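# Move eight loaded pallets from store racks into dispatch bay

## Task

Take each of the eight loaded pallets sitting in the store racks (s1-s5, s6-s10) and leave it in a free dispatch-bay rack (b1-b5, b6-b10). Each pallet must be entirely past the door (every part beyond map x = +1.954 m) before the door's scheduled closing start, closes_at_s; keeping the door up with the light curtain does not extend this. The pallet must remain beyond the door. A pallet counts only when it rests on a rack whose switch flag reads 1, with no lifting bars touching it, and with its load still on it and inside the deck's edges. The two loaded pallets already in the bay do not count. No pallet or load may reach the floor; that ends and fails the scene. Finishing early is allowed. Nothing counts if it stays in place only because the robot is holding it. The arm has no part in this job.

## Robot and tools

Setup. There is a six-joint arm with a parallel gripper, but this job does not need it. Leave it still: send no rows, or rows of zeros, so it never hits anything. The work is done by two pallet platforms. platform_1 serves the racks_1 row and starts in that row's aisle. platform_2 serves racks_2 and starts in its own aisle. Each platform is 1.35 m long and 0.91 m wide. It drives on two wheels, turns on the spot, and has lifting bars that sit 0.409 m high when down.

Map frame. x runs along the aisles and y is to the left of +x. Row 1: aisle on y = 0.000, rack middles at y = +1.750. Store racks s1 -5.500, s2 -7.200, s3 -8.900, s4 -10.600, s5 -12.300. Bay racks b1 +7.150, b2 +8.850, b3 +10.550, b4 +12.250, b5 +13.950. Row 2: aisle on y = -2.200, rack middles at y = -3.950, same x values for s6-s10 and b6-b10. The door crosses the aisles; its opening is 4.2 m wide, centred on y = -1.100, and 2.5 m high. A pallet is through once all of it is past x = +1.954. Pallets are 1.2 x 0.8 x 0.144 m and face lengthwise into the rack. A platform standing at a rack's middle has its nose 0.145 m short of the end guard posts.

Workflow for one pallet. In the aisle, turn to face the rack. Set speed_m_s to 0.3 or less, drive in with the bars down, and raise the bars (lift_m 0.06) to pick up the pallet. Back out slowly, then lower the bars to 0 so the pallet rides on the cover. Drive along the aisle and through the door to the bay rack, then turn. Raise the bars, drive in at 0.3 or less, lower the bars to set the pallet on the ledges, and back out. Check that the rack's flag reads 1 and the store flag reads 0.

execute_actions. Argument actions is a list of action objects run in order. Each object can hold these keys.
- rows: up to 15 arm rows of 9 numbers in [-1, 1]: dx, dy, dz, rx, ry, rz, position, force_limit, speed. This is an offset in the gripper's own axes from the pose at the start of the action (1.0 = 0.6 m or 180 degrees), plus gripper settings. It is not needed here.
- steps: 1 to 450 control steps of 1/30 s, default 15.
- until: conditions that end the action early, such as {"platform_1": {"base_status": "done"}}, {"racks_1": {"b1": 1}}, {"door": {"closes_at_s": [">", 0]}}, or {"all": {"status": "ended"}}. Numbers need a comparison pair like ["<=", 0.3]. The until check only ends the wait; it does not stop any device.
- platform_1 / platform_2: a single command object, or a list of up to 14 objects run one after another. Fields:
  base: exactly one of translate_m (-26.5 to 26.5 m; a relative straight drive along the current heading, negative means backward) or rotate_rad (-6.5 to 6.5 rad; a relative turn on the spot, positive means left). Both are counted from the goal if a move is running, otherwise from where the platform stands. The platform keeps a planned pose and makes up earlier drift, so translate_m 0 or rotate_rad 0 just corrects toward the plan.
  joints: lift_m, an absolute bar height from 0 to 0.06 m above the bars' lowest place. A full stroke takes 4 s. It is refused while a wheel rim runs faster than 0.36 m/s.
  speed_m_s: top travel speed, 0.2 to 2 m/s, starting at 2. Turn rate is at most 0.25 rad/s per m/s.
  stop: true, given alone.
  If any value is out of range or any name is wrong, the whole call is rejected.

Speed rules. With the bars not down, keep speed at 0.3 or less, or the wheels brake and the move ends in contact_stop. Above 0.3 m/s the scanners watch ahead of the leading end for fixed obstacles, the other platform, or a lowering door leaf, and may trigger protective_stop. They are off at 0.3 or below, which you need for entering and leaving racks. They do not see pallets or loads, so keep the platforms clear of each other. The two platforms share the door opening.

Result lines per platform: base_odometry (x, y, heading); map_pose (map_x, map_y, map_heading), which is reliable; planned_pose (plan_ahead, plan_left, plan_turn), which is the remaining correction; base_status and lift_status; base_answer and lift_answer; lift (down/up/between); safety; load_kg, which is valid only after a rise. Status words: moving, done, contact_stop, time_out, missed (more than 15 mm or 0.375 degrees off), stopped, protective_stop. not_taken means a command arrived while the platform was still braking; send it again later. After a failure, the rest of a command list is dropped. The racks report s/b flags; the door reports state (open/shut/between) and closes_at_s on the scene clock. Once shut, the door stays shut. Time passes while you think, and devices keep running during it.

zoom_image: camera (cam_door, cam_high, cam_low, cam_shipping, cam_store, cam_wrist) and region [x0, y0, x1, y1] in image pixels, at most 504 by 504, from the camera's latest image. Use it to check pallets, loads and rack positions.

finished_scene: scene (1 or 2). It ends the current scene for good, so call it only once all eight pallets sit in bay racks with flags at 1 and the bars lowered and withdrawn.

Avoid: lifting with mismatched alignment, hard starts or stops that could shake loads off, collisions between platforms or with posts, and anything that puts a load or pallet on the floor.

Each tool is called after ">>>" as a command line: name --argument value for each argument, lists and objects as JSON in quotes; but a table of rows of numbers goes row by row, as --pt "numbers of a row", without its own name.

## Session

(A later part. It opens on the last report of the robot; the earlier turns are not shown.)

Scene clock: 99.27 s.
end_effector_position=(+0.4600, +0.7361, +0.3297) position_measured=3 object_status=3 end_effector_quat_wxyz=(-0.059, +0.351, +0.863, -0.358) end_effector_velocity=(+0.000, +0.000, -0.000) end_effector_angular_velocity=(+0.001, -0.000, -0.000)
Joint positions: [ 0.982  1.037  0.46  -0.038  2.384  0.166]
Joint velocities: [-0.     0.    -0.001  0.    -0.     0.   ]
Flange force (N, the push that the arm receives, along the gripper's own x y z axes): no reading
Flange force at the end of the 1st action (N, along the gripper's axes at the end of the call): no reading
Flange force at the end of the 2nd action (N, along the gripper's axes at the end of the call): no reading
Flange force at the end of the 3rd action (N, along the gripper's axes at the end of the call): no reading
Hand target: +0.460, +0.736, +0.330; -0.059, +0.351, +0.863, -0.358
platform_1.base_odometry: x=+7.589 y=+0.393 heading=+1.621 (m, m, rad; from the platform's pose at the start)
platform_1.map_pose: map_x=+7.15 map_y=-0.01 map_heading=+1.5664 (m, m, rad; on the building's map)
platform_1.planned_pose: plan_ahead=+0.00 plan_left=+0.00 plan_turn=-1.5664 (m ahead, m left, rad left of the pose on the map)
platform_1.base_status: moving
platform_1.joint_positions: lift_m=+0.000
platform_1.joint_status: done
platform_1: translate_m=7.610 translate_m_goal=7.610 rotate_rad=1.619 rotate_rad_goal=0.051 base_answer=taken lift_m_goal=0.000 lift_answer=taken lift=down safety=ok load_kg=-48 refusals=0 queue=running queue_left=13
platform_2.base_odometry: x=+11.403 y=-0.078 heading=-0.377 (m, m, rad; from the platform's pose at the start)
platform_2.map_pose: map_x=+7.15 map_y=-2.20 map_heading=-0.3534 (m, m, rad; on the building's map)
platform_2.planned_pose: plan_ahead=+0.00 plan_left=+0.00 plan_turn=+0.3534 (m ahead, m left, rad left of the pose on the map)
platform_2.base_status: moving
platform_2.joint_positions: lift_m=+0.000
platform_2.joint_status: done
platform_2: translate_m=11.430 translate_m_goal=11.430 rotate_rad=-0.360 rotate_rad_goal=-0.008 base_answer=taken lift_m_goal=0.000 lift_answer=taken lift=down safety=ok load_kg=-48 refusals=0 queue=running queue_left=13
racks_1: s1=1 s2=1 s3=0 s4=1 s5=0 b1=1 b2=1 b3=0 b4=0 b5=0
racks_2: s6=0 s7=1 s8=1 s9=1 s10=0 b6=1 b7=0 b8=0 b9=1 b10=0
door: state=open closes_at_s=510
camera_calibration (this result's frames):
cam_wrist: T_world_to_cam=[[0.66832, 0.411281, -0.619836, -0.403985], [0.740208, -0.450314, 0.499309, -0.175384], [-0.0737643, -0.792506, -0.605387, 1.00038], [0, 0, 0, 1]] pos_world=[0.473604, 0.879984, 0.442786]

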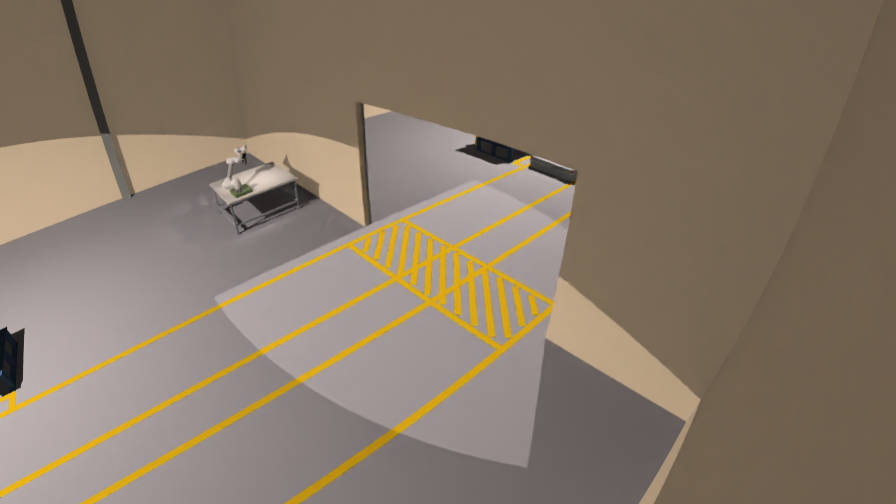

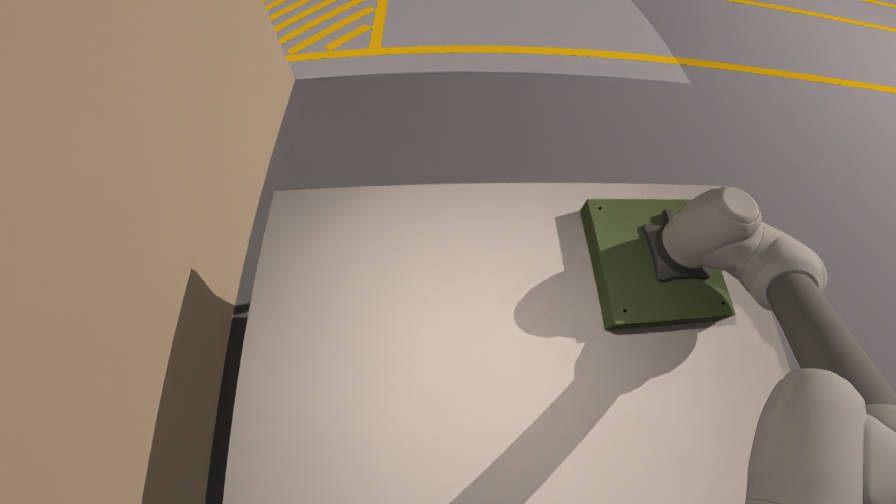

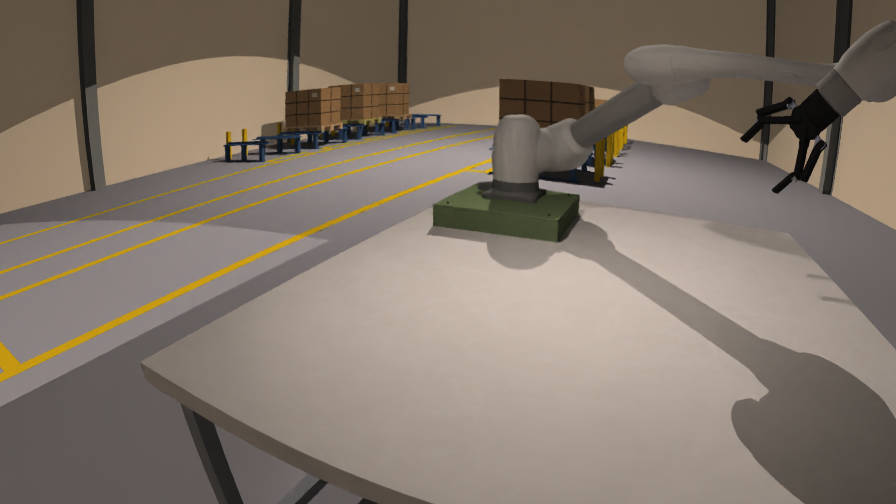

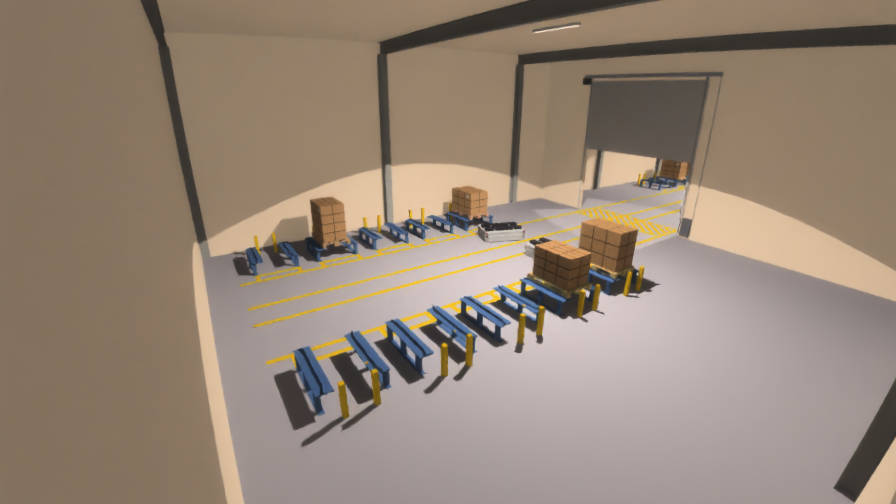

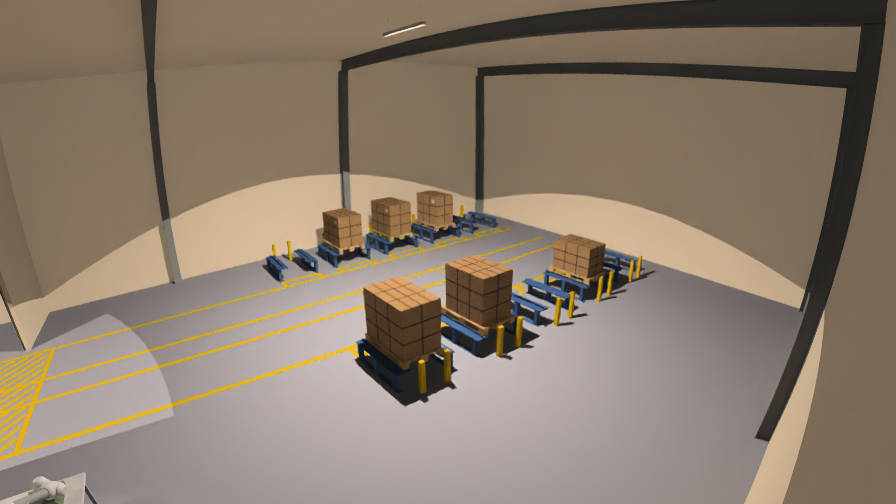

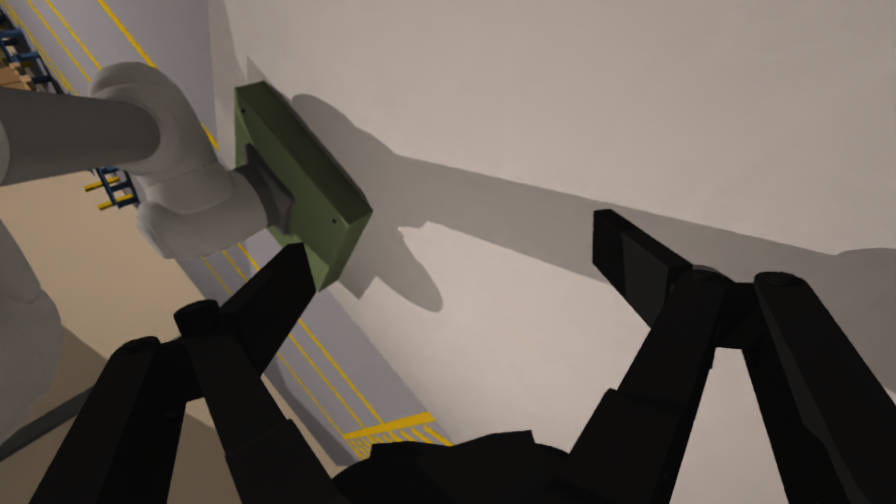

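>>> execute_actions --actions '[{"steps":450},{"steps":450},{"steps":450},{"steps":450}]'

>>> execute_actions --actions '[{"steps":450,"until":{"platform_2":{"queue":["!=","running"]}}},{"steps":450,"until":{"platform_2":{"queue":["!=","running"]}}},{"platform_2":[{"base":{"rotate_rad":1.5708},"speed_m_s":2},{"base":{"translate_m":-17.75}},{"base":{"rotate_rad":-1.5708}},{"base":{"translate_m":1.75},"speed_m_s":0.3},{"joints":{"lift_m":0.06}},{"base":{"translate_m":-1.75}},{"joints":{"lift_m":0}},{"base":{"rotate_rad":1.5708},"speed_m_s":2},{"base":{"translate_m":19.45}},{"base":{"rotate_rad":-1.5708}},{"joints":{"lift_m":0.06}},{"base":{"translate_m":1.75},"speed_m_s":0.3},{"joints":{"lift_m":0}},{"base":{"translate_m":-1.75}}],"steps":300,"until":{"platform_1":{"queue":["!=","running"]}}}]'

Scene clock: 164.30 s.
end_effector_position=(+0.4600, +0.7361, +0.3297) position_measured=3 object_status=3 end_effector_quat_wxyz=(-0.059, +0.351, +0.863, -0.358) end_effector_velocity=(+0.001, -0.000, -0.000) end_effector_angular_velocity=(-0.000, -0.000, -0.001)
Joint positions: [ 0.982  1.037  0.46  -0.038  2.384  0.166]
Joint velocities: [-0.001  0.    -0.     0.    -0.     0.001]
Flange force (N, the push that the arm receives, along the gripper's own x y z axes): no reading
Flange force at the end of the 1st action (N, along the gripper's axes at the end of the call): no reading
Flange force at the end of the 2nd action (N, along the gripper's axes at the end of the call): no reading
Flange force at the end of the 3rd action (N, along the gripper's axes at the end of the call): no reading
Hand target: +0.460, +0.736, +0.330; -0.059, +0.351, +0.863, -0.358
platform_1.base_odometry: x=+11.010 y=+0.579 heading=+0.054 (m, m, rad; from the platform's pose at the start)
platform_1.map_pose: map_x=+10.55 map_y=-0.02 map_heading=-0.0044 (m, m, rad; on the building's map)
platform_1.planned_pose: plan_ahead=+0.00 plan_left=+0.01 plan_turn=+0.0044 (m ahead, m left, rad left of the pose on the map)
platform_1.base_status: moving
platform_1.joint_positions: lift_m=+0.000
platform_1.joint_status: done
platform_1: translate_m=11.031 translate_m_goal=11.031 rotate_rad=0.054 rotate_rad_goal=0.056 base_answer=taken lift_m_goal=0.000 lift_answer=taken lift=down safety=ok load_kg=-48 refusals=0 queue=running queue_left=5
platform_2.base_odometry: x=+13.136 y=-0.060 heading=-1.580 (m, m, rad; from the platform's pose at the start)
platform_2.map_pose: map_x=+8.86 map_y=-2.20 map_heading=-1.5708 (m, m, rad; on the building's map)
platform_2.planned_pose: plan_ahead=+0.00 plan_left=-0.01 plan_turn=+0.0000 (m ahead, m left, rad left of the pose on the map)
platform_2.base_status: done
platform_2.joint_positions: lift_m=+0.006
platform_2.joint_status: moving
platform_2: translate_m=13.170 translate_m_goal=13.170 rotate_rad=-1.580 rotate_rad_goal=-1.581 base_answer=taken lift_m_goal=0.060 lift_answer=taken lift=between safety=ok load_kg=3 refusals=0 queue=running queue_left=3
racks_1: s1=1 s2=1 s3=0 s4=0 s5=0 b1=1 b2=1 b3=0 b4=0 b5=0
racks_2: s6=0 s7=1 s8=1 s9=0 s10=0 b6=1 b7=0 b8=0 b9=1 b10=0
door: state=open closes_at_s=510
camera_calibration (this result's frames):
cam_wrist: T_world_to_cam=[[0.66832, 0.411281, -0.619836, -0.403985], [0.740208, -0.450314, 0.49931, -0.175384], [-0.0737644, -0.792506, -0.605387, 1.00038], [0, 0, 0, 1]] pos_world=[0.473604, 0.879984, 0.442786]

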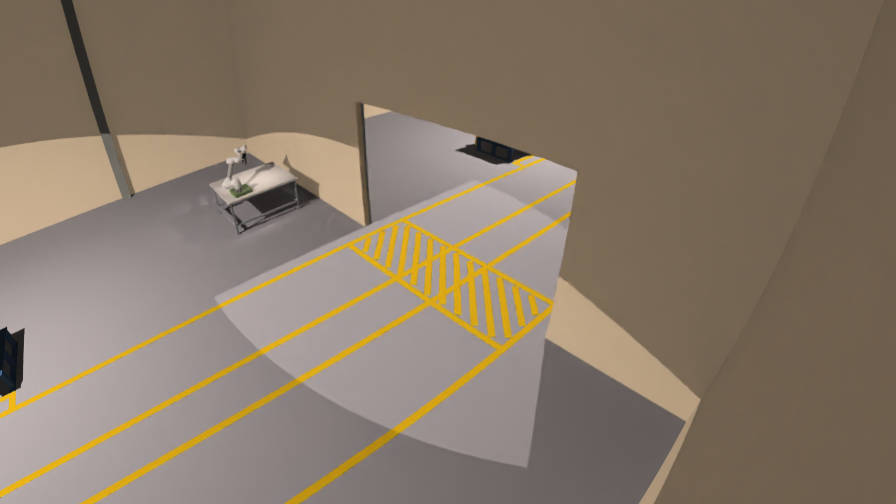

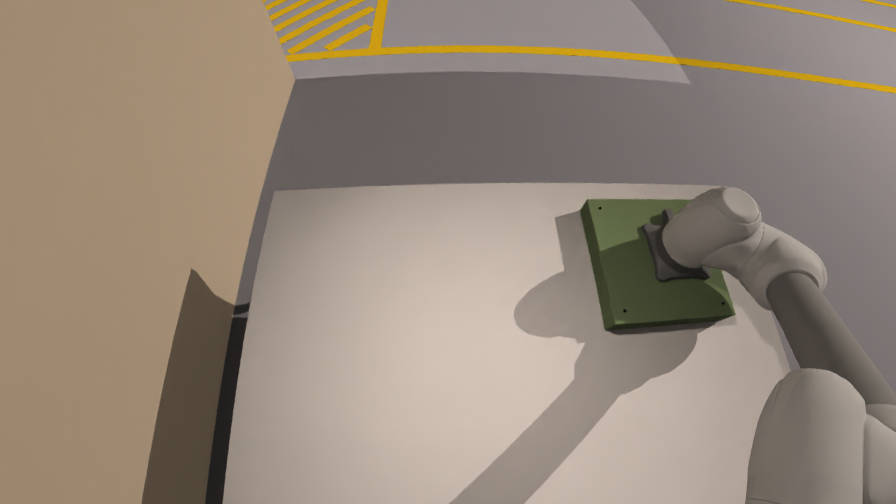

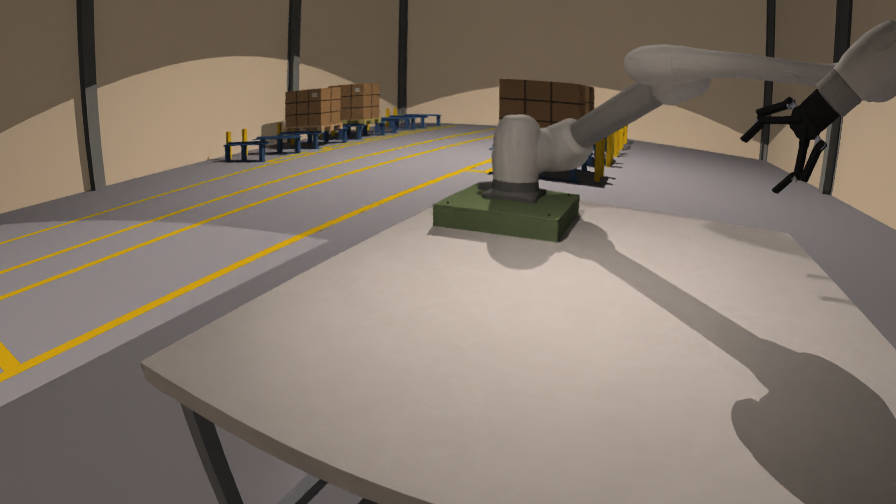

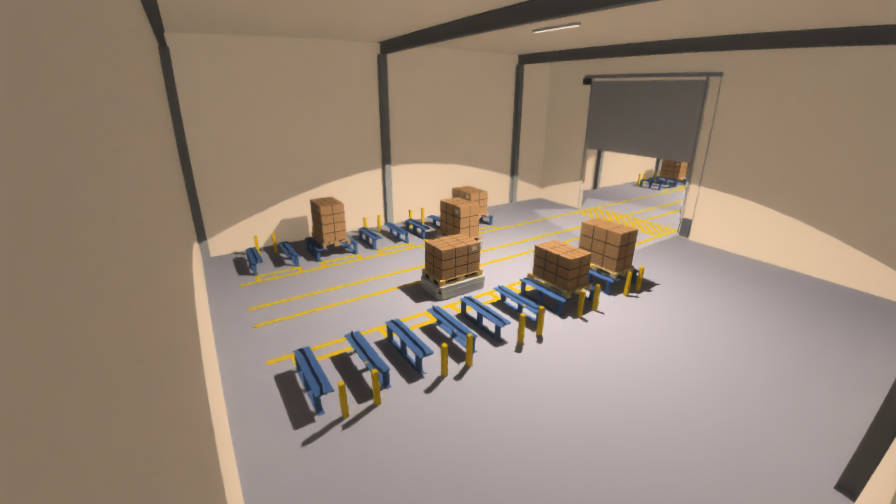

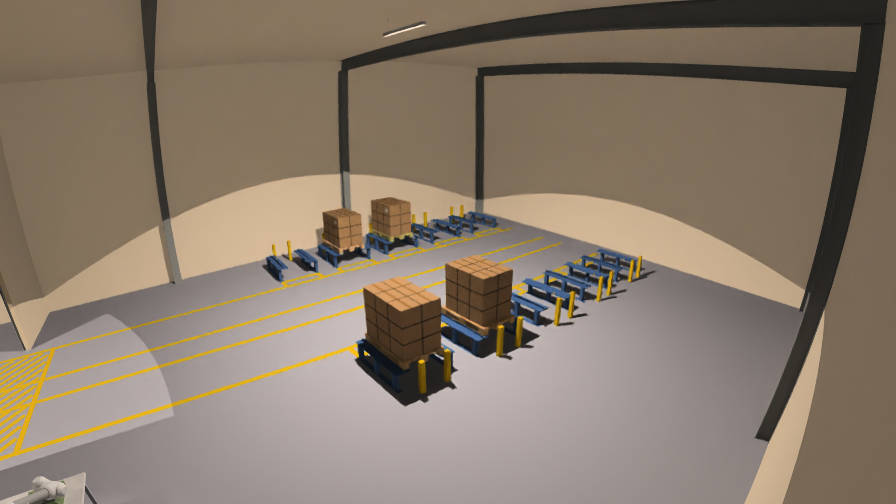

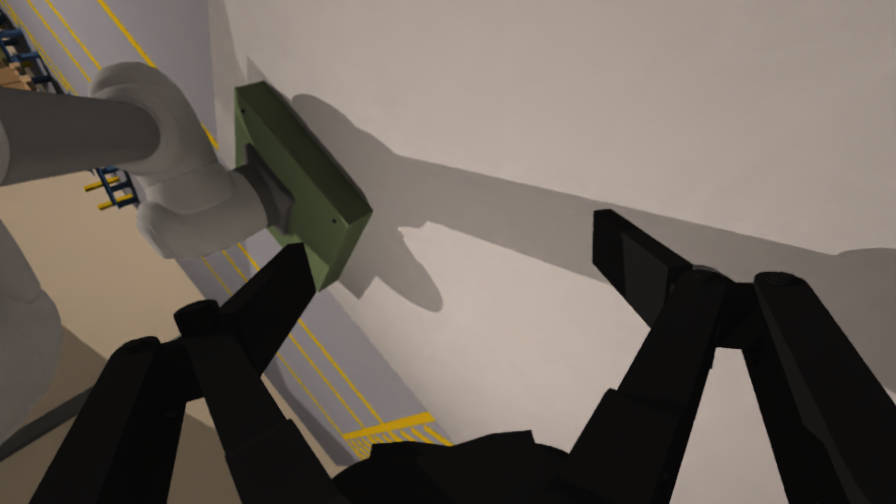

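Scene clock: 189.73 s.
end_effector_position=(+0.4600, +0.7361, +0.3297) position_measured=3 object_status=3 end_effector_quat_wxyz=(-0.059, +0.351, +0.863, -0.358) end_effector_velocity=(-0.000, +0.001, -0.000) end_effector_angular_velocity=(+0.001, +0.000, +0.000)
Joint positions: [ 0.982  1.037  0.46  -0.038  2.384  0.166]
Joint velocities: [ 0.     0.001 -0.001  0.001  0.     0.   ]
Flange force (N, the push that the arm receives, along the gripper's own x y z axes): no reading
Flange force at the end of the 1st action (N, along the gripper's axes at the end of the call): no reading
Flange force at the end of the 2nd action (N, along the gripper's axes at the end of the call): no reading
Hand target: +0.460, +0.736, +0.330; -0.059, +0.351, +0.863, -0.358
platform_1.base_odometry: x=+11.014 y=+0.588 heading=+1.630 (m, m, rad; from the platform's pose at the start)
platform_1.map_pose: map_x=+10.55 map_y=-0.01 map_heading=+1.5708 (m, m, rad; on the building's map)
platform_1.planned_pose: plan_ahead=+0.00 plan_left=+0.00 plan_turn=+0.0000 (m ahead, m left, rad left of the pose on the map)
platform_1.base_status: done
platform_1.joint_positions: lift_m=+0.000
platform_1.joint_status: done
platform_1: translate_m=11.041 translate_m_goal=11.041 rotate_rad=1.630 rotate_rad_goal=1.629 base_answer=taken lift_m_goal=0.000 lift_answer=taken lift=down safety=ok load_kg=-48 refusals=0 queue=done queue_left=0
platform_2.base_odometry: x=+13.121 y=-0.070 heading=-0.014 (m, m, rad; from the platform's pose at the start)
platform_2.map_pose: map_x=+8.84 map_y=-2.20 map_heading=-0.0044 (m, m, rad; on the building's map)
platform_2.planned_pose: plan_ahead=-17.74 plan_left=-0.08 plan_turn=+0.0044 (m ahead, m left, rad left of the pose on the map)
platform_2.base_status: moving
platform_2.joint_positions: lift_m=+0.000
platform_2.joint_status: done
platform_2: translate_m=13.170 translate_m_goal=-4.569 rotate_rad=-0.014 rotate_rad_goal=-0.013 base_answer=taken lift_m_goal=0.000 lift_answer=taken lift=down safety=ok load_kg=-48 refusals=0 queue=running queue_left=12
racks_1: s1=1 s2=1 s3=0 s4=0 s5=0 b1=1 b2=1 b3=1 b4=0 b5=0
racks_2: s6=0 s7=1 s8=1 s9=0 s10=0 b6=1 b7=1 b8=0 b9=1 b10=0
door: state=open closes_at_s=510
camera_calibration (this result's frames):
cam_wrist: T_world_to_cam=[[0.66832, 0.411281, -0.619836, -0.403985], [0.740208, -0.450314, 0.49931, -0.175384], [-0.0737643, -0.792506, -0.605387, 1.00038], [0, 0, 0, 1]] pos_world=[0.473604, 0.879984, 0.442786]

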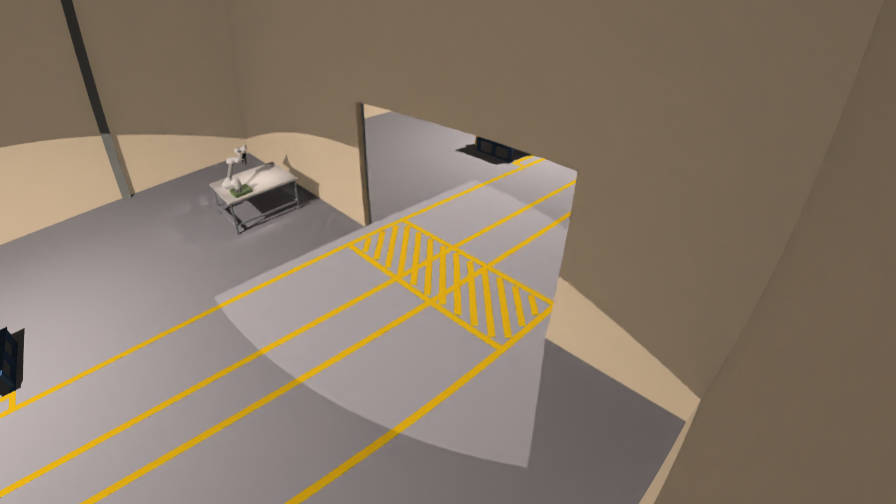

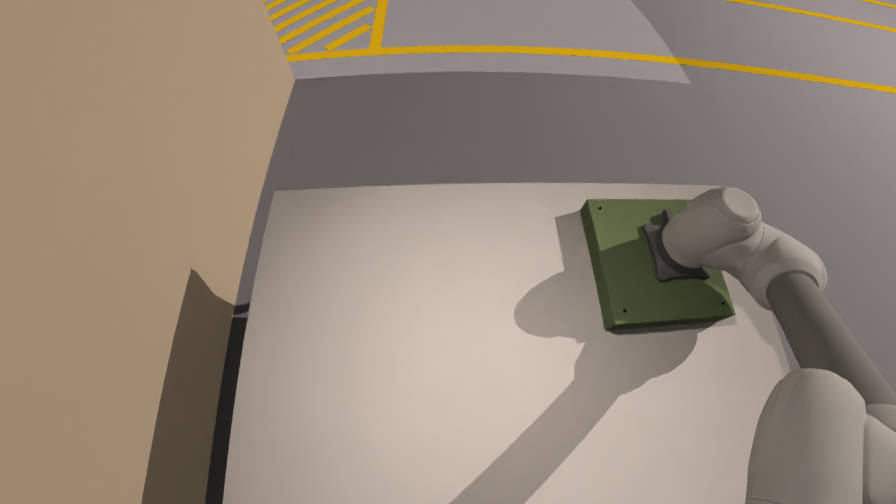

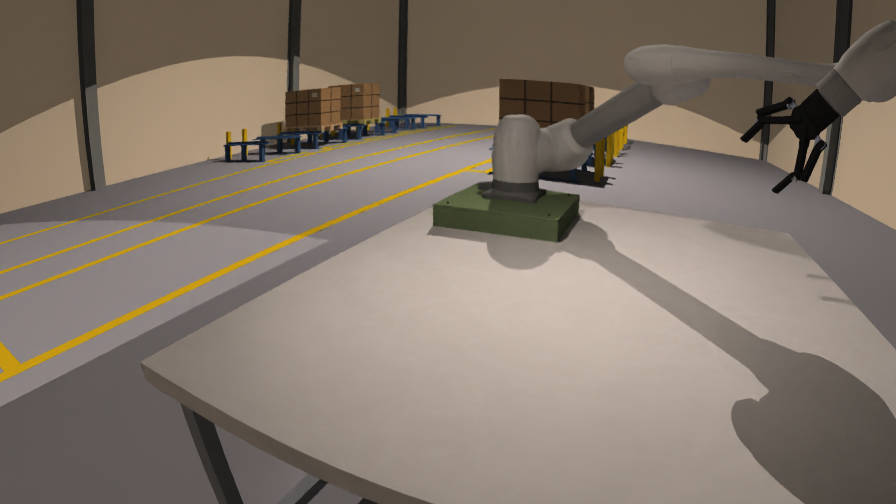

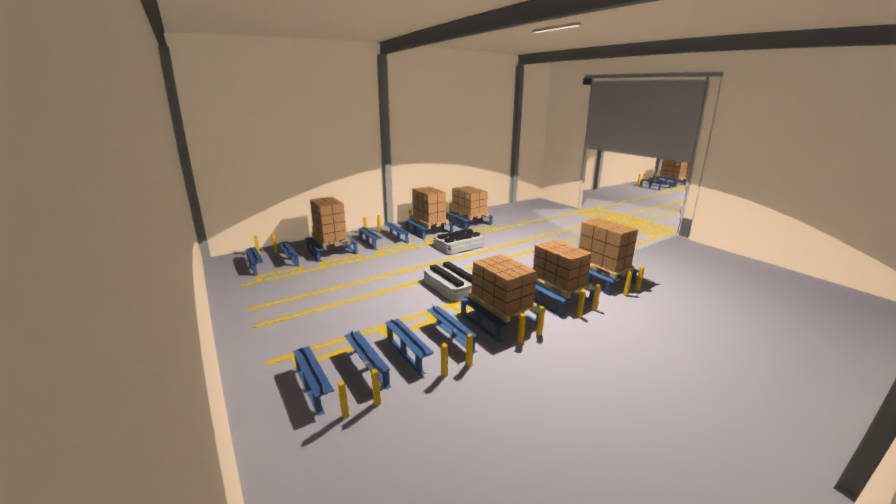

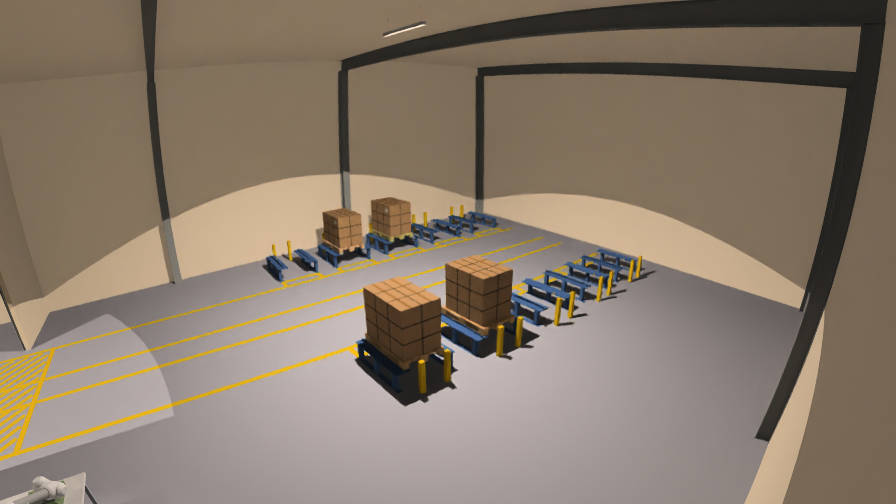

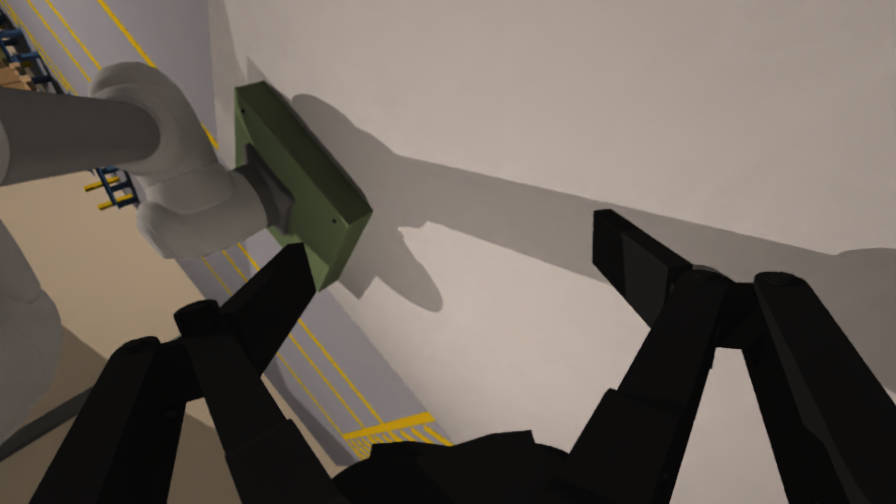

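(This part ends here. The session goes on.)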